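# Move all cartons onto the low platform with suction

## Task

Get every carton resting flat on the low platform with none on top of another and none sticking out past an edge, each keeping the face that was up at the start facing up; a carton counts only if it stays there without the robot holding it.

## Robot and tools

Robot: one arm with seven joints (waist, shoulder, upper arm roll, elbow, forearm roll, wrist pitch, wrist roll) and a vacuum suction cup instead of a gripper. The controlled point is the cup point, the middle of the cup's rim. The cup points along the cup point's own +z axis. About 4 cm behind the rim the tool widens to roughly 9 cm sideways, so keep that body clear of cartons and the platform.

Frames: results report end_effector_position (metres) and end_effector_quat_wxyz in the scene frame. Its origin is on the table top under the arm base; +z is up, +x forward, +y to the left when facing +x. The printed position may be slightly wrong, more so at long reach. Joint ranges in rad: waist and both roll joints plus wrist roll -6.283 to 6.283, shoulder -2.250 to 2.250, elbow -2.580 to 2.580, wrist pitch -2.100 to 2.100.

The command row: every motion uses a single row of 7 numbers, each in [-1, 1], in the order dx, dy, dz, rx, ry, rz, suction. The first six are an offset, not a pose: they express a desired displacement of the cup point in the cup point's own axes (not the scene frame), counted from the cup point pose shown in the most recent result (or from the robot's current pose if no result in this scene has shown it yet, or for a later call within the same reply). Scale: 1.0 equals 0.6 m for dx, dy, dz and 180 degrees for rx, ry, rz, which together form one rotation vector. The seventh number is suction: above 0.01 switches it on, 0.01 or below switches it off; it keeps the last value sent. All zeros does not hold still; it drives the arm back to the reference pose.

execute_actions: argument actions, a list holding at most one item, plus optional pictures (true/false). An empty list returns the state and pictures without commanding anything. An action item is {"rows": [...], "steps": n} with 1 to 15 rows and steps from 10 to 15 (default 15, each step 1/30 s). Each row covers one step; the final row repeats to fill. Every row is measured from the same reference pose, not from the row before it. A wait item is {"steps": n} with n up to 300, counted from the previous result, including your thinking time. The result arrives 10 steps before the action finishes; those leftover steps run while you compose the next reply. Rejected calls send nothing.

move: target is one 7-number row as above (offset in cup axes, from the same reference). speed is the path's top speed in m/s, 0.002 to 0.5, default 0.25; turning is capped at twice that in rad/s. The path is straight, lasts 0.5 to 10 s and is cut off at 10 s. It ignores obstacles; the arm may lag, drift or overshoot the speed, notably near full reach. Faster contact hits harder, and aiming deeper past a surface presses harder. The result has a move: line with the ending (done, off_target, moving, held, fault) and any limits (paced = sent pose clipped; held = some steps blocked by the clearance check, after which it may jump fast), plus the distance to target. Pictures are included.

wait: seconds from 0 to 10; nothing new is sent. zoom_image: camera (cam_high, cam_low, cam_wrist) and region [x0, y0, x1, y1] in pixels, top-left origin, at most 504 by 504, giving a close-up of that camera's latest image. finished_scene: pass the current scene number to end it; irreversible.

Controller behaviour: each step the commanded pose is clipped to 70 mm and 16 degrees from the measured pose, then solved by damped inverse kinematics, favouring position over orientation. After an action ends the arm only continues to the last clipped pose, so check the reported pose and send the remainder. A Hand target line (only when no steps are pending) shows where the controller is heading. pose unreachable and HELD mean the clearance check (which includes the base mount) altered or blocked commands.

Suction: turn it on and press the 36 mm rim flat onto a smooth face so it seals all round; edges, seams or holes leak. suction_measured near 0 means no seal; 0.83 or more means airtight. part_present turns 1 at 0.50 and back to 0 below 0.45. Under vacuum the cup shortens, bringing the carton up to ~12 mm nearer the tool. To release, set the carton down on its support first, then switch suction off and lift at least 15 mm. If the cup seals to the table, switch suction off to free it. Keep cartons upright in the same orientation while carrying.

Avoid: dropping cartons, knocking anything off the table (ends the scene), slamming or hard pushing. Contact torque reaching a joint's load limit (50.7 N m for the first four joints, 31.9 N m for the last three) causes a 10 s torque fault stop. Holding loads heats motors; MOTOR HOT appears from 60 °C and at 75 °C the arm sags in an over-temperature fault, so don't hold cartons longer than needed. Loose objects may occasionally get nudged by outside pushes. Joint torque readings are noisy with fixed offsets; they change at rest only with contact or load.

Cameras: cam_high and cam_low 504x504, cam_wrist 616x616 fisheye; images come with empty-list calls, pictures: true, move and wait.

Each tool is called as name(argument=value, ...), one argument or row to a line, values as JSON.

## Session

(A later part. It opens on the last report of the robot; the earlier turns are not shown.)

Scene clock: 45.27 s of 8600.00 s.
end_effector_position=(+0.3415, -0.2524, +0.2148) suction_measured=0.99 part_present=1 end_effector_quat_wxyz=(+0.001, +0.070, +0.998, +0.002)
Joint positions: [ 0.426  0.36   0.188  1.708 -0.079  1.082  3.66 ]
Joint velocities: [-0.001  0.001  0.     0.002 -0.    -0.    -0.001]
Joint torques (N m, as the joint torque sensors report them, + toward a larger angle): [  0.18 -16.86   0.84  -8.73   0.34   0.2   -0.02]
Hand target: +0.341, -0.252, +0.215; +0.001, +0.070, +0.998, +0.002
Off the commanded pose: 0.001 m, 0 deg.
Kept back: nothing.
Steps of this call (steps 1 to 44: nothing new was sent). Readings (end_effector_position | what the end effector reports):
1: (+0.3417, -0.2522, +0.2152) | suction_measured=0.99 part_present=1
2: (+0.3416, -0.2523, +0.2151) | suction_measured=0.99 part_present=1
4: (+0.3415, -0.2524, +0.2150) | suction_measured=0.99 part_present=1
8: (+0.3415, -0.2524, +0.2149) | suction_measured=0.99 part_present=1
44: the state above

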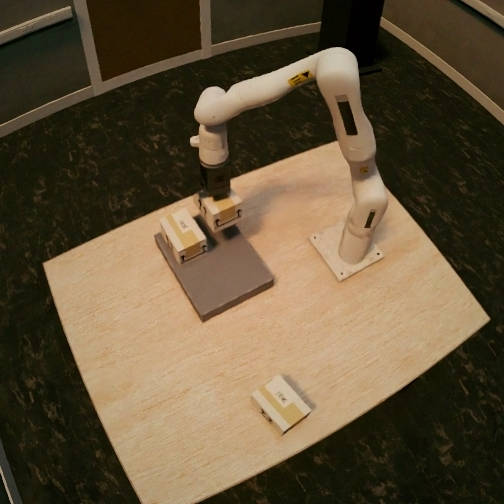

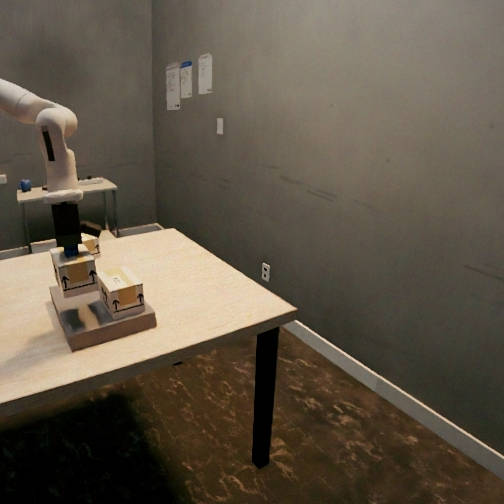

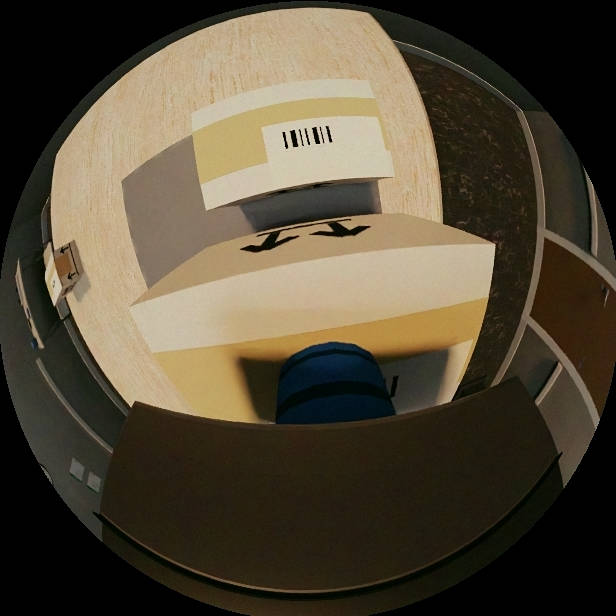

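move(
  target=[0.0025, -0.0014, 0.1465, 0, 0, 0, 1],
  speed=0.2,
)

move(
  target=[0, 0, 0.0133, 0, 0, 0, 1],
  speed=0.02,
)

Scene clock: 47.03 s of 8600.00 s.
end_effector_position=(+0.3402, -0.2531, +0.1271) suction_measured=0.99 part_present=1 end_effector_quat_wxyz=(+0.001, +0.070, +0.998, +0.001)
Joint positions: [ 0.448  0.483  0.168  1.848 -0.112  0.82   3.693]
Joint velocities: [ 0.003  0.005  0.002  0.002 -0.     0.     0.001]
Joint torques (N m, as the joint torque sensors report them, + toward a larger angle): [ -0.18 -17.93   1.1   -7.22   0.36   0.07   0.02]
Hand target: +0.340, -0.253, +0.127; +0.001, +0.070, +0.998, +0.001
Off the commanded pose: 0.000 m, 0 deg.
Kept back: nothing.
move: done

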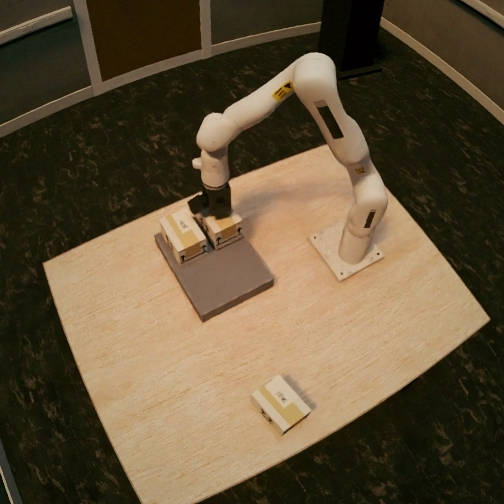

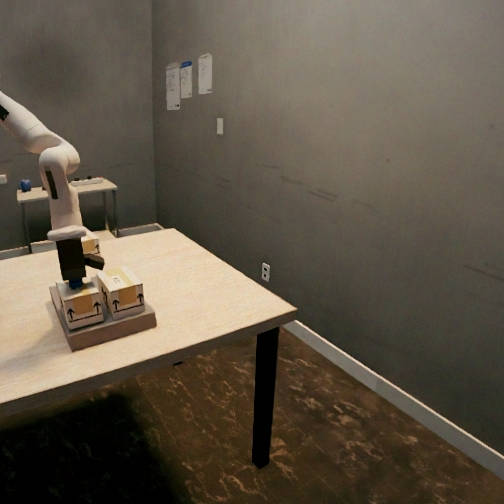

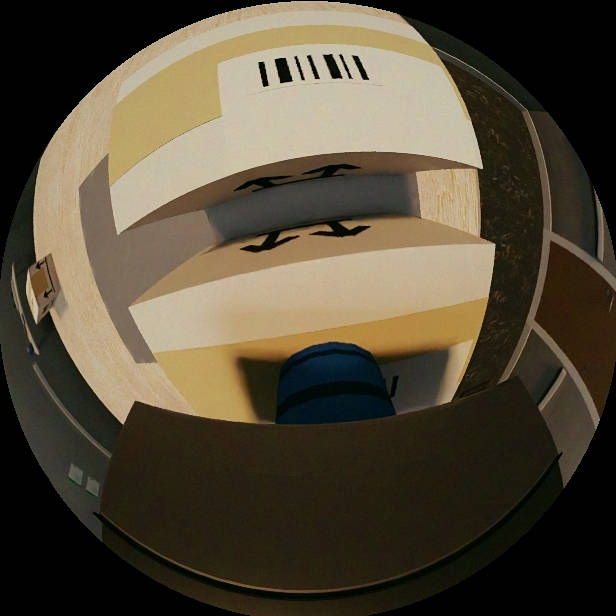

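Scene clock: 47.73 s of 8600.00 s.
end_effector_position=(+0.3410, -0.2536, +0.1210) suction_measured=0.99 part_present=1 end_effector_quat_wxyz=(+0.003, +0.070, +0.998, +0.001)
Joint positions: [ 0.45   0.493  0.165  1.856 -0.115  0.798  3.696]
Joint velocities: [ 0.003 -0.001  0.001  0.001  0.002 -0.002 -0.   ]
Joint torques (N m, as the joint torque sensors report them, + toward a larger angle): [  0.05 -15.02   0.95  -6.56   0.3   -0.39   0.02]
Hand target: +0.340, -0.253, +0.119; +0.001, +0.070, +0.998, +0.001
Off the commanded pose: 0.002 m, 0 deg.
Kept back: nothing.
move: done

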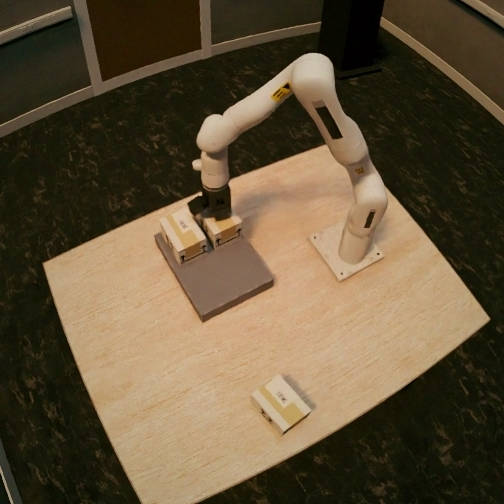

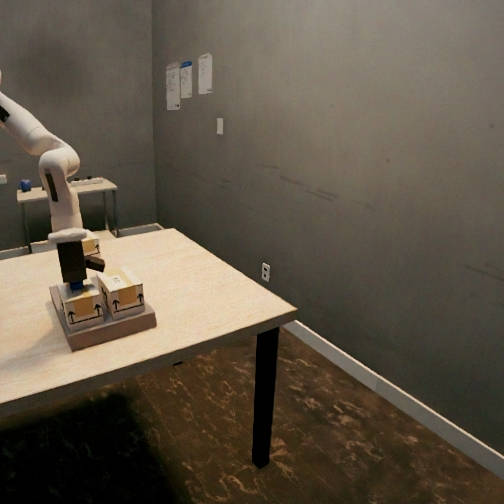

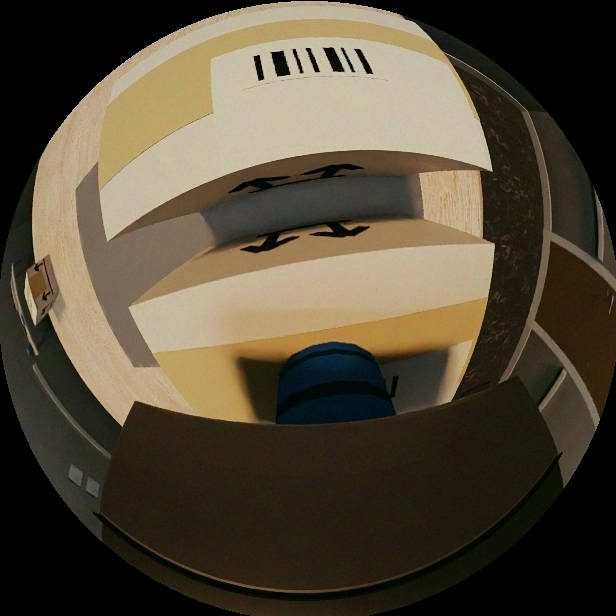

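move(
  target=[0, 0, -0.133, 0, 0, 0, -1],
  speed=0.15,
)

move(
  target=[-0.0617, 0.9822, 0.12, 0, 0, -0.0395, -1],
  speed=0.45,
)

Scene clock: 49.90 s of 8600.00 s.
end_effector_position=(+0.3404, -0.2534, +0.2007) suction_measured=0.01 part_present=0 end_effector_quat_wxyz=(+0.003, +0.070, +0.998, +0.001)
Joint positions: [ 0.431  0.373  0.187  1.739 -0.084  1.034  3.668]
Joint velocities: [-0.001 -0.005 -0.001  0.     0.     0.002  0.   ]
Joint torques (N m, as the joint torque sensors report them, + toward a larger angle): [  0.38 -14.76   0.97  -7.29   0.26   0.11  -0.02]
Hand target: +0.341, -0.253, +0.201; +0.003, +0.069, +0.998, +0.001
Off the commanded pose: 0.000 m, 0 deg.
Kept back: nothing.
move: done

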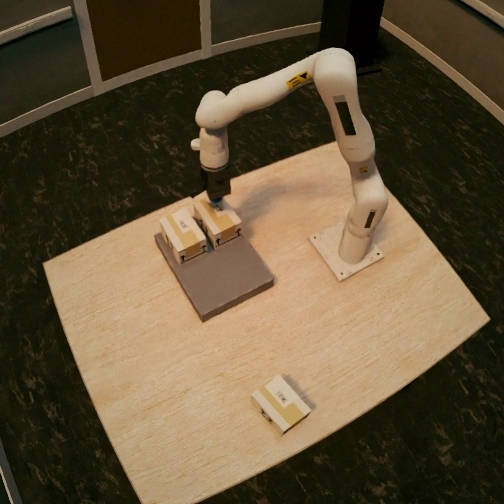

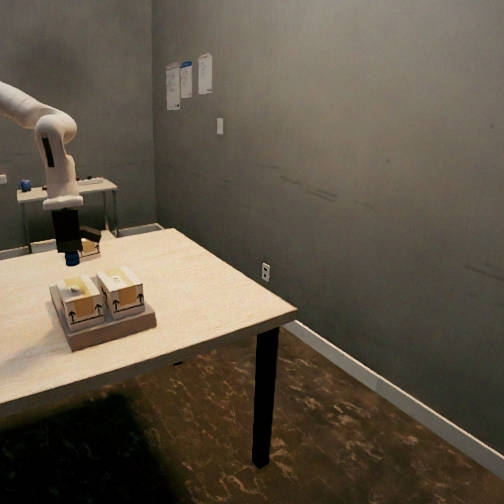

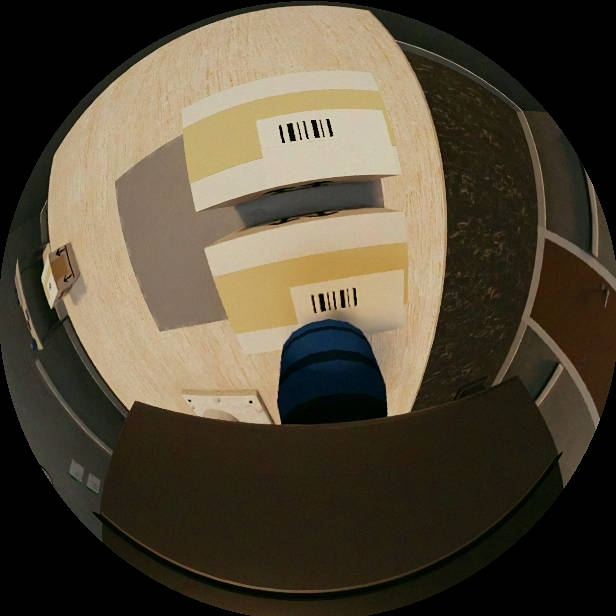

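Scene clock: 51.93 s of 8600.00 s.
end_effector_position=(+0.4578, +0.3243, +0.1284) suction_measured=0.01 part_present=0 end_effector_quat_wxyz=(+0.001, +0.008, +1.000, -0.001)
Joint positions: [-0.644  0.74  -0.065  1.327  0.053  1.074  2.427]
Joint velocities: [-0.003  0.005 -0.    -0.001 -0.    -0.    -0.   ]
Joint torques (N m, as the joint torque sensors report them, + toward a larger angle): [  0.36 -21.15  -0.25  -6.85   0.2    0.14  -0.02]
Hand target: +0.458, +0.324, +0.128; +0.001, +0.008, +1.000, -0.001
Off the commanded pose: 0.002 m, 0 deg.
Kept back: nothing.
move: done; limits=paced

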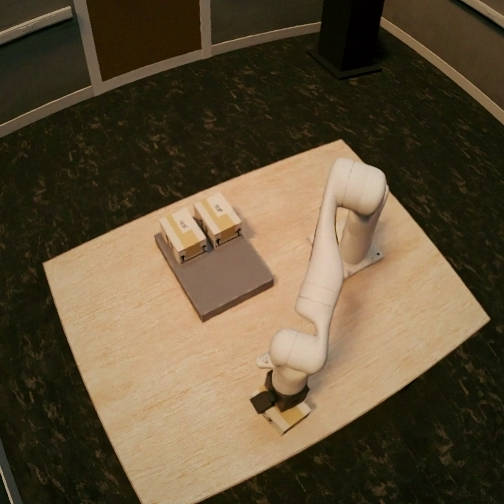

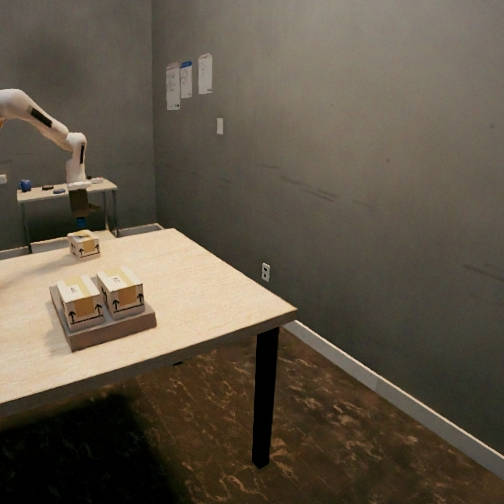

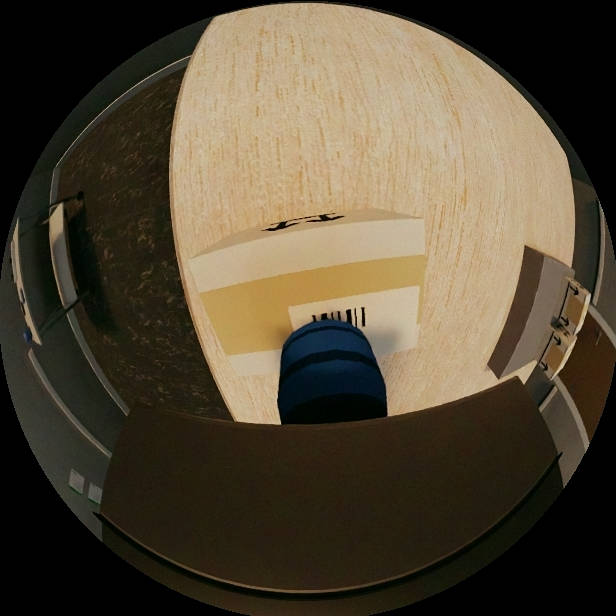

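zoom_image(
  camera="cam_wrist",
  region=[150, 180, 470, 420],
)

Region (150, 180, 470, 420) of cam_wrist's 616x616 image, scaled by 1.575, with more detail than that image has; it fills the top 378 rows of this view, and the rest is white.

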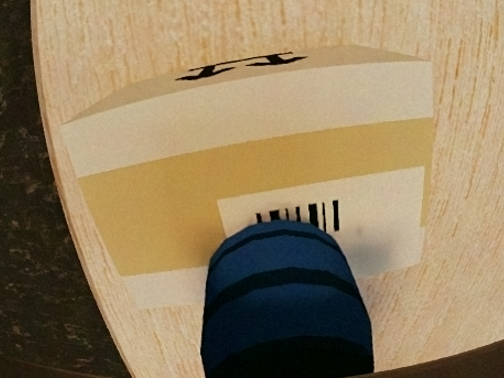

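move(
  target=[0.003, -0.001, 0.0773, 0, 0, 0, 1],
  speed=0.07,
)

Scene clock: 58.03 s of 8600.00 s.
end_effector_position=(+0.4563, +0.3236, +0.0818) suction_measured=0.93 part_present=1 end_effector_quat_wxyz=(+0.001, +0.008, +1.000, -0.001)
Joint positions: [-0.645  0.796 -0.064  1.384  0.059  0.962  2.42 ]
Joint velocities: [ 0.    -0.002 -0.    -0.002 -0.001 -0.001 -0.   ]
Joint torques (N m, as the joint torque sensors report them, + toward a larger angle): [  0.27 -23.56  -0.05  -7.68   0.25   0.26   0.13]
Hand target: +0.456, +0.324, +0.082; +0.002, +0.008, +1.000, -0.001
Off the commanded pose: 0.000 m, 0 deg.
Kept back: nothing.
After step 90, 2.17 s passed at rest.
move: done

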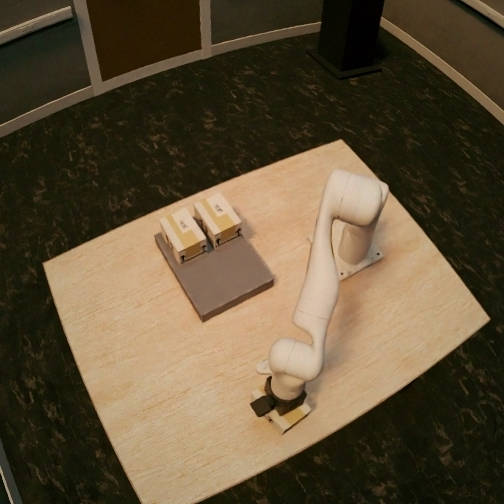

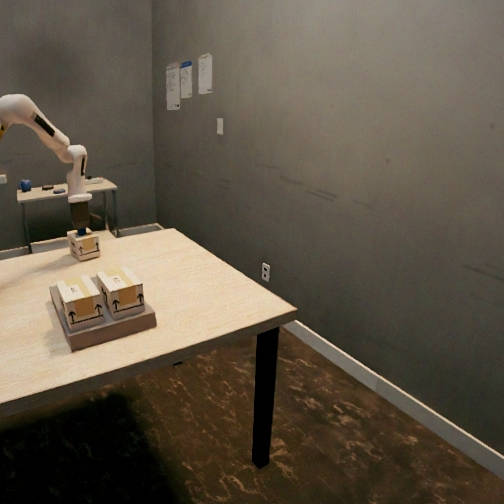

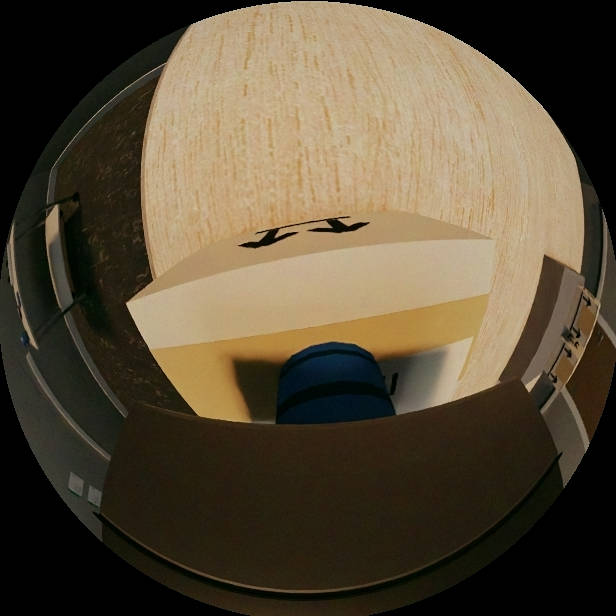

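move(
  target=[0, 0, -0.0803, 0, 0, 0, 1],
  speed=0.15,
)

move(
  target=[-0.0006, -0.7008, -0.1417, 0, 0, 0.0395, 1],
  speed=0.3,
)

Scene clock: 60.23 s of 8600.00 s.
end_effector_position=(+0.4559, +0.3237, +0.1299) suction_measured=0.99 part_present=1 end_effector_quat_wxyz=(+0.001, +0.008, +1.000, -0.001)
Joint positions: [-0.645  0.734 -0.066  1.333  0.053  1.075  2.425]
Joint velocities: [-0.001 -0.001  0.001 -0.001 -0.001 -0.    -0.   ]
Joint torques (N m, as the joint torque sensors report them, + toward a larger angle): [  0.21 -23.33   0.06  -8.23   0.29   0.22   0.08]
Hand target: +0.456, +0.324, +0.130; +0.001, +0.008, +1.000, -0.001
Off the commanded pose: 0.000 m, 0 deg.
Kept back: nothing.
move: done

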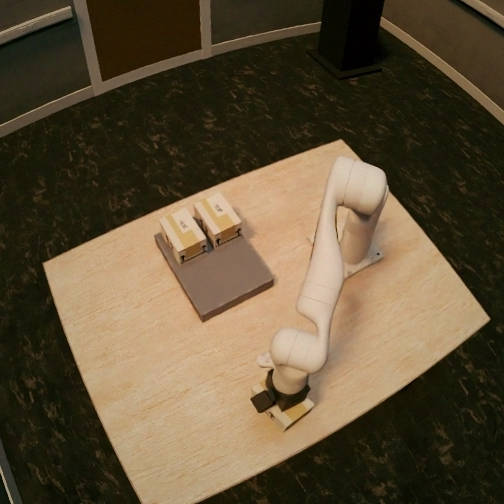

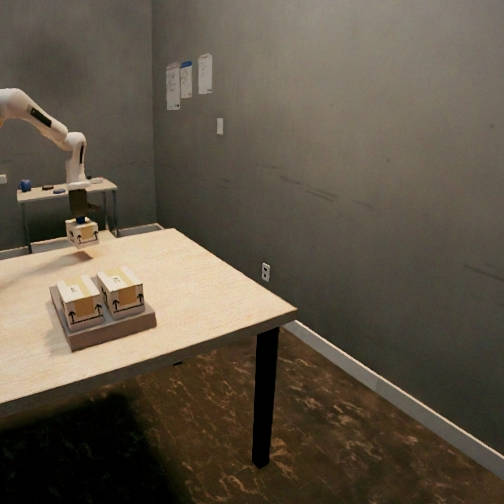

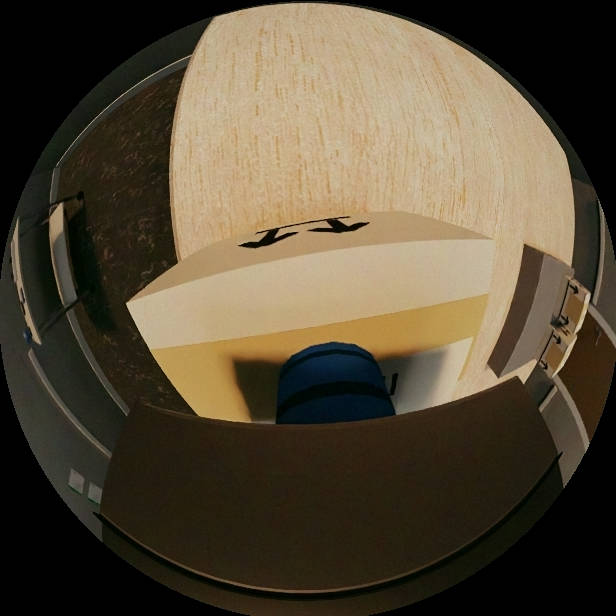

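Scene clock: 62.07 s of 8600.00 s.
end_effector_position=(+0.4505, -0.0953, +0.2160) suction_measured=0.99 part_present=1 end_effector_quat_wxyz=(+0.002, +0.069, +0.998, +0.000)
Joint positions: [ 0.103  0.428  0.053  1.587 -0.027  1.123  3.184]
Joint velocities: [ 0.008  0.002  0.011 -0.    -0.002  0.     0.004]
Joint torques (N m, as the joint torque sensors report them, + toward a larger angle): [ -0.03 -18.     0.49  -8.52   0.25   0.13   0.03]
Hand target: +0.450, -0.096, +0.216; +0.002, +0.070, +0.998, +0.000
Off the commanded pose: 0.002 m, 0 deg.
Kept back: nothing.
move: done

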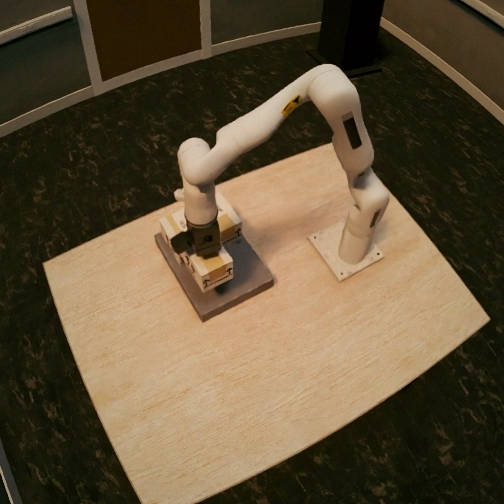

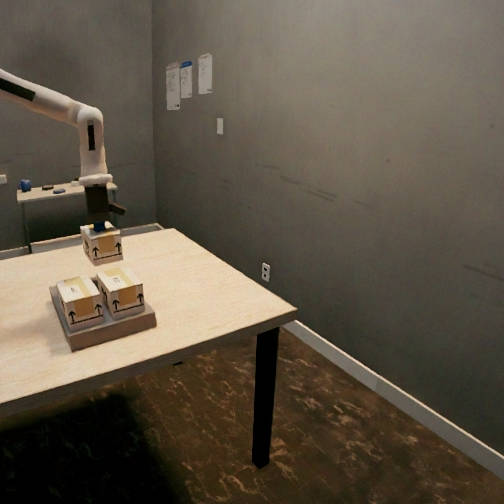

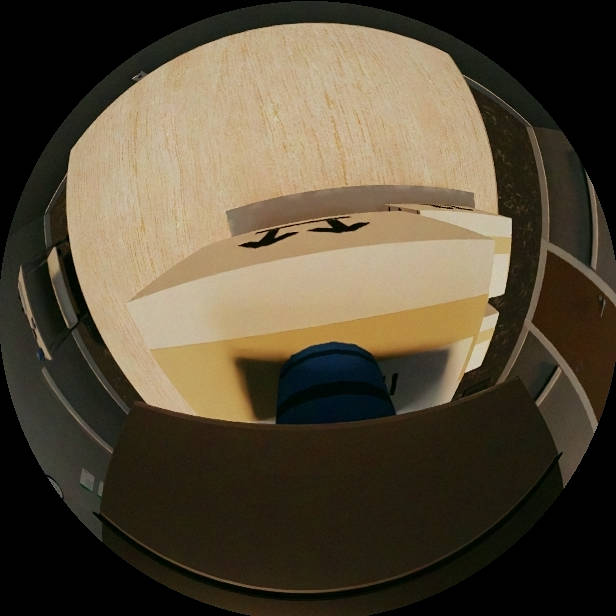

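move(
  target=[0.0007, -0.0026, 0.1483, 0, 0, 0, 1],
  speed=0.2,
)

move(
  target=[0, 0, 0.0133, 0, 0, 0, 1],
  speed=0.02,
)

Scene clock: 63.70 s of 8600.00 s.
end_effector_position=(+0.4505, -0.0970, +0.1272) suction_measured=0.99 part_present=1 end_effector_quat_wxyz=(+0.002, +0.069, +0.998, +0.000)
Joint positions: [ 0.112  0.542  0.044  1.724 -0.032  0.872  3.192]
Joint velocities: [0.001 0.005 0.001 0.001 0.    0.002 0.   ]
Joint torques (N m, as the joint torque sensors report them, + toward a larger angle): [  0.07 -18.96   0.73  -7.32   0.2    0.11  -0.01]
Hand target: +0.450, -0.097, +0.127; +0.002, +0.069, +0.998, +0.000
Off the commanded pose: 0.000 m, 0 deg.
Kept back: nothing.
move: done

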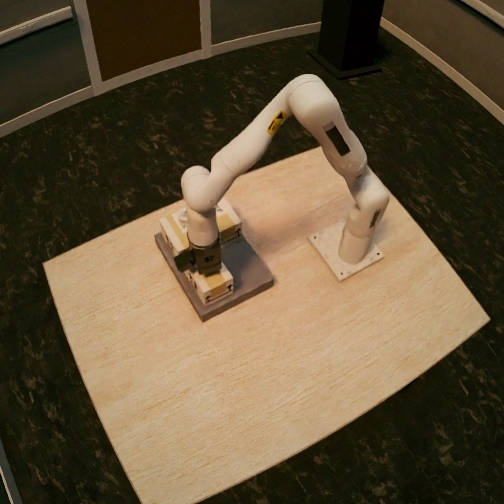

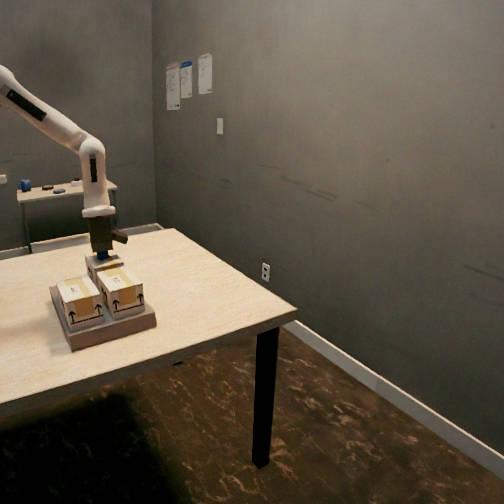

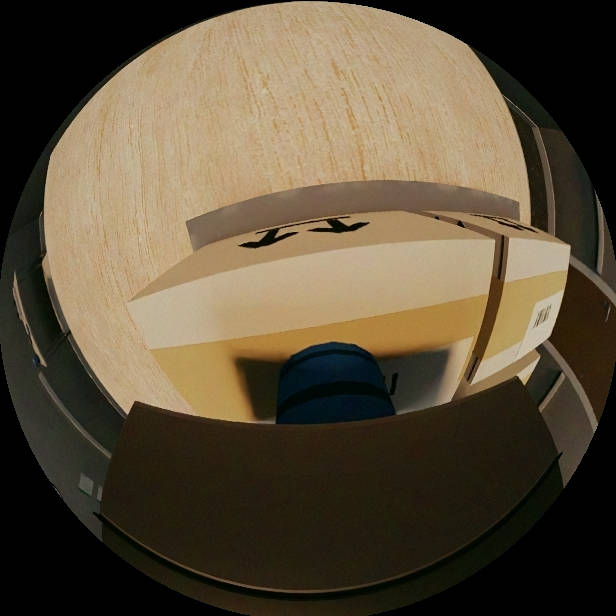

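Scene clock: 64.40 s of 8600.00 s.
end_effector_position=(+0.4513, -0.0971, +0.1211) suction_measured=0.99 part_present=1 end_effector_quat_wxyz=(+0.004, +0.069, +0.998, +0.000)
Joint positions: [ 0.113  0.552  0.043  1.732 -0.033  0.851  3.192]
Joint velocities: [ 0.002  0.     0.001  0.001 -0.    -0.001  0.   ]
Joint torques (N m, as the joint torque sensors report them, + toward a larger angle): [  0.23 -16.18   0.51  -6.65   0.2   -0.45   0.02]
Hand target: +0.451, -0.097, +0.119; +0.002, +0.069, +0.998, +0.000
Off the commanded pose: 0.002 m, 0 deg.
Kept back: nothing.
move: done

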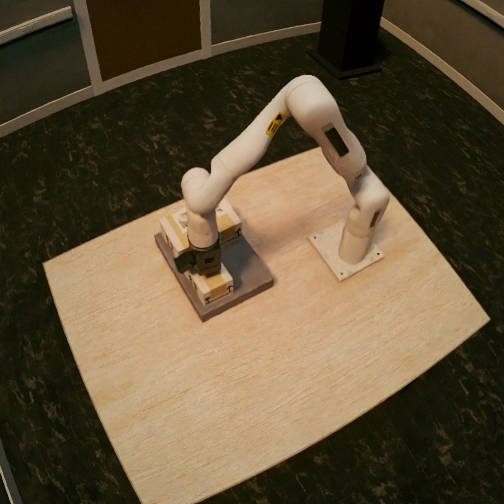

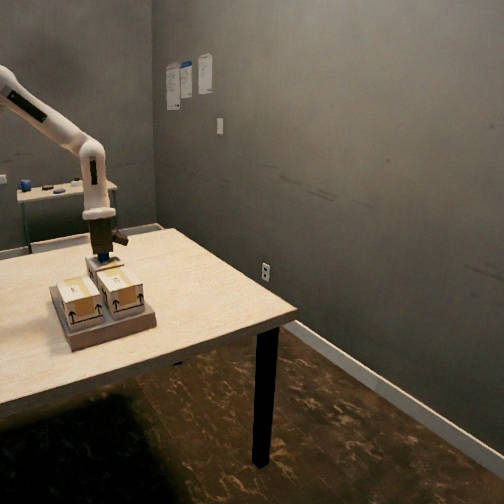

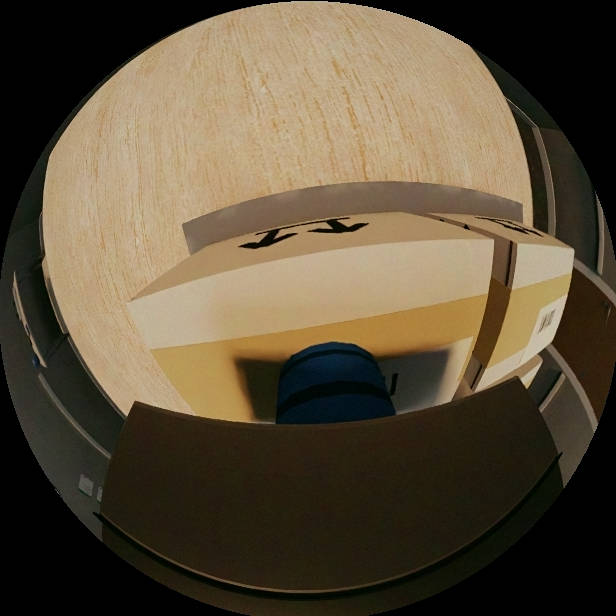

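move(
  target=[0, 0, -0.15, 0, 0, 0, -1],
  speed=0.15,
)

Scene clock: 65.57 s of 8600.00 s.
end_effector_position=(+0.4504, -0.0969, +0.2110) suction_measured=0.01 part_present=0 end_effector_quat_wxyz=(+0.004, +0.069, +0.998, +0.000)
Joint positions: [ 0.106  0.431  0.052  1.6   -0.027  1.104  3.187]
Joint velocities: [-0.001 -0.002 -0.     0.     0.    -0.     0.   ]
Joint torques (N m, as the joint torque sensors report them, + toward a larger angle): [  0.02 -16.44   0.28  -7.54   0.29   0.12  -0.05]
Hand target: +0.450, -0.097, +0.211; +0.004, +0.069, +0.998, +0.000
Off the commanded pose: 0.000 m, 0 deg.
Kept back: nothing.
move: done

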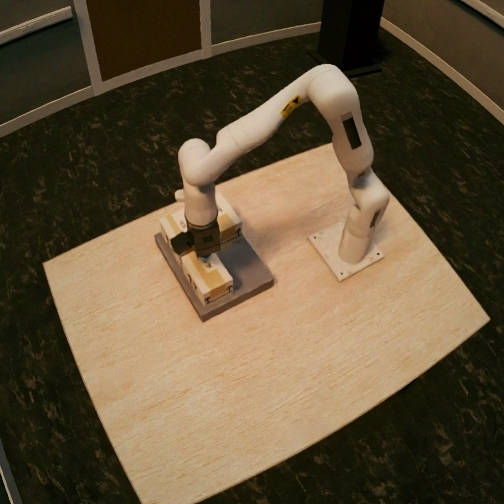

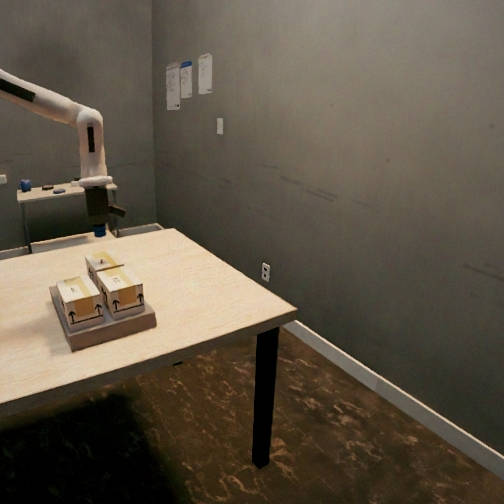

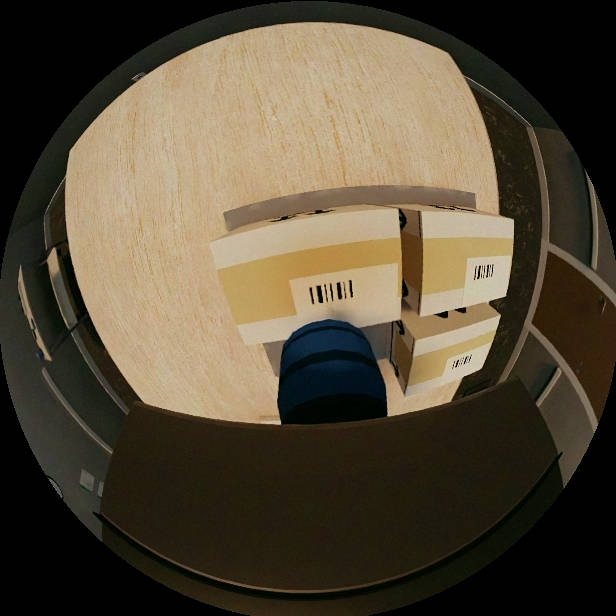

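Let me verify the arrangement with zooms.

zoom_image(
  camera="cam_low",
  region=[30, 210, 190, 370],
)

zoom_image(
  camera="cam_wrist",
  region=[180, 160, 540, 420],
)

Region (30, 210, 190, 370) of cam_low's 504x504 image, scaled by 3.150, with more detail than that image has.

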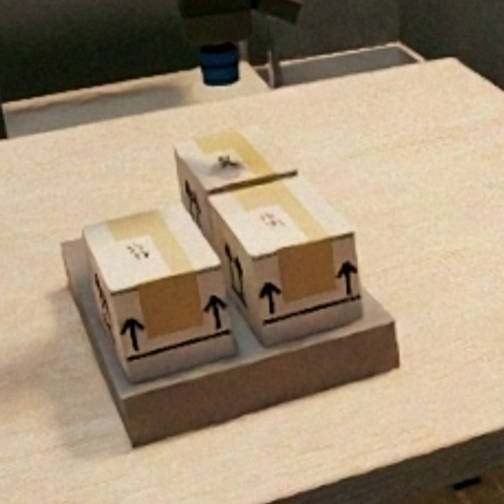

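Region (180, 160, 540, 420) of cam_wrist's 616x616 image, scaled by 1.400, with more detail than that image has.

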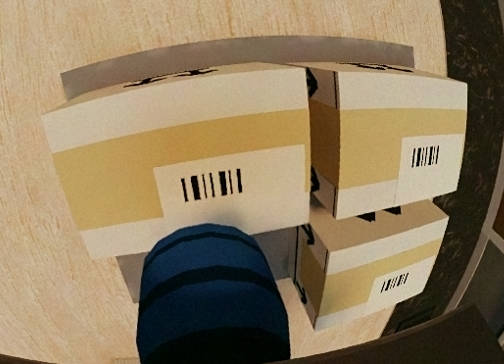

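finished_scene(
  scene=2,
)

The scene is finished: the task was done.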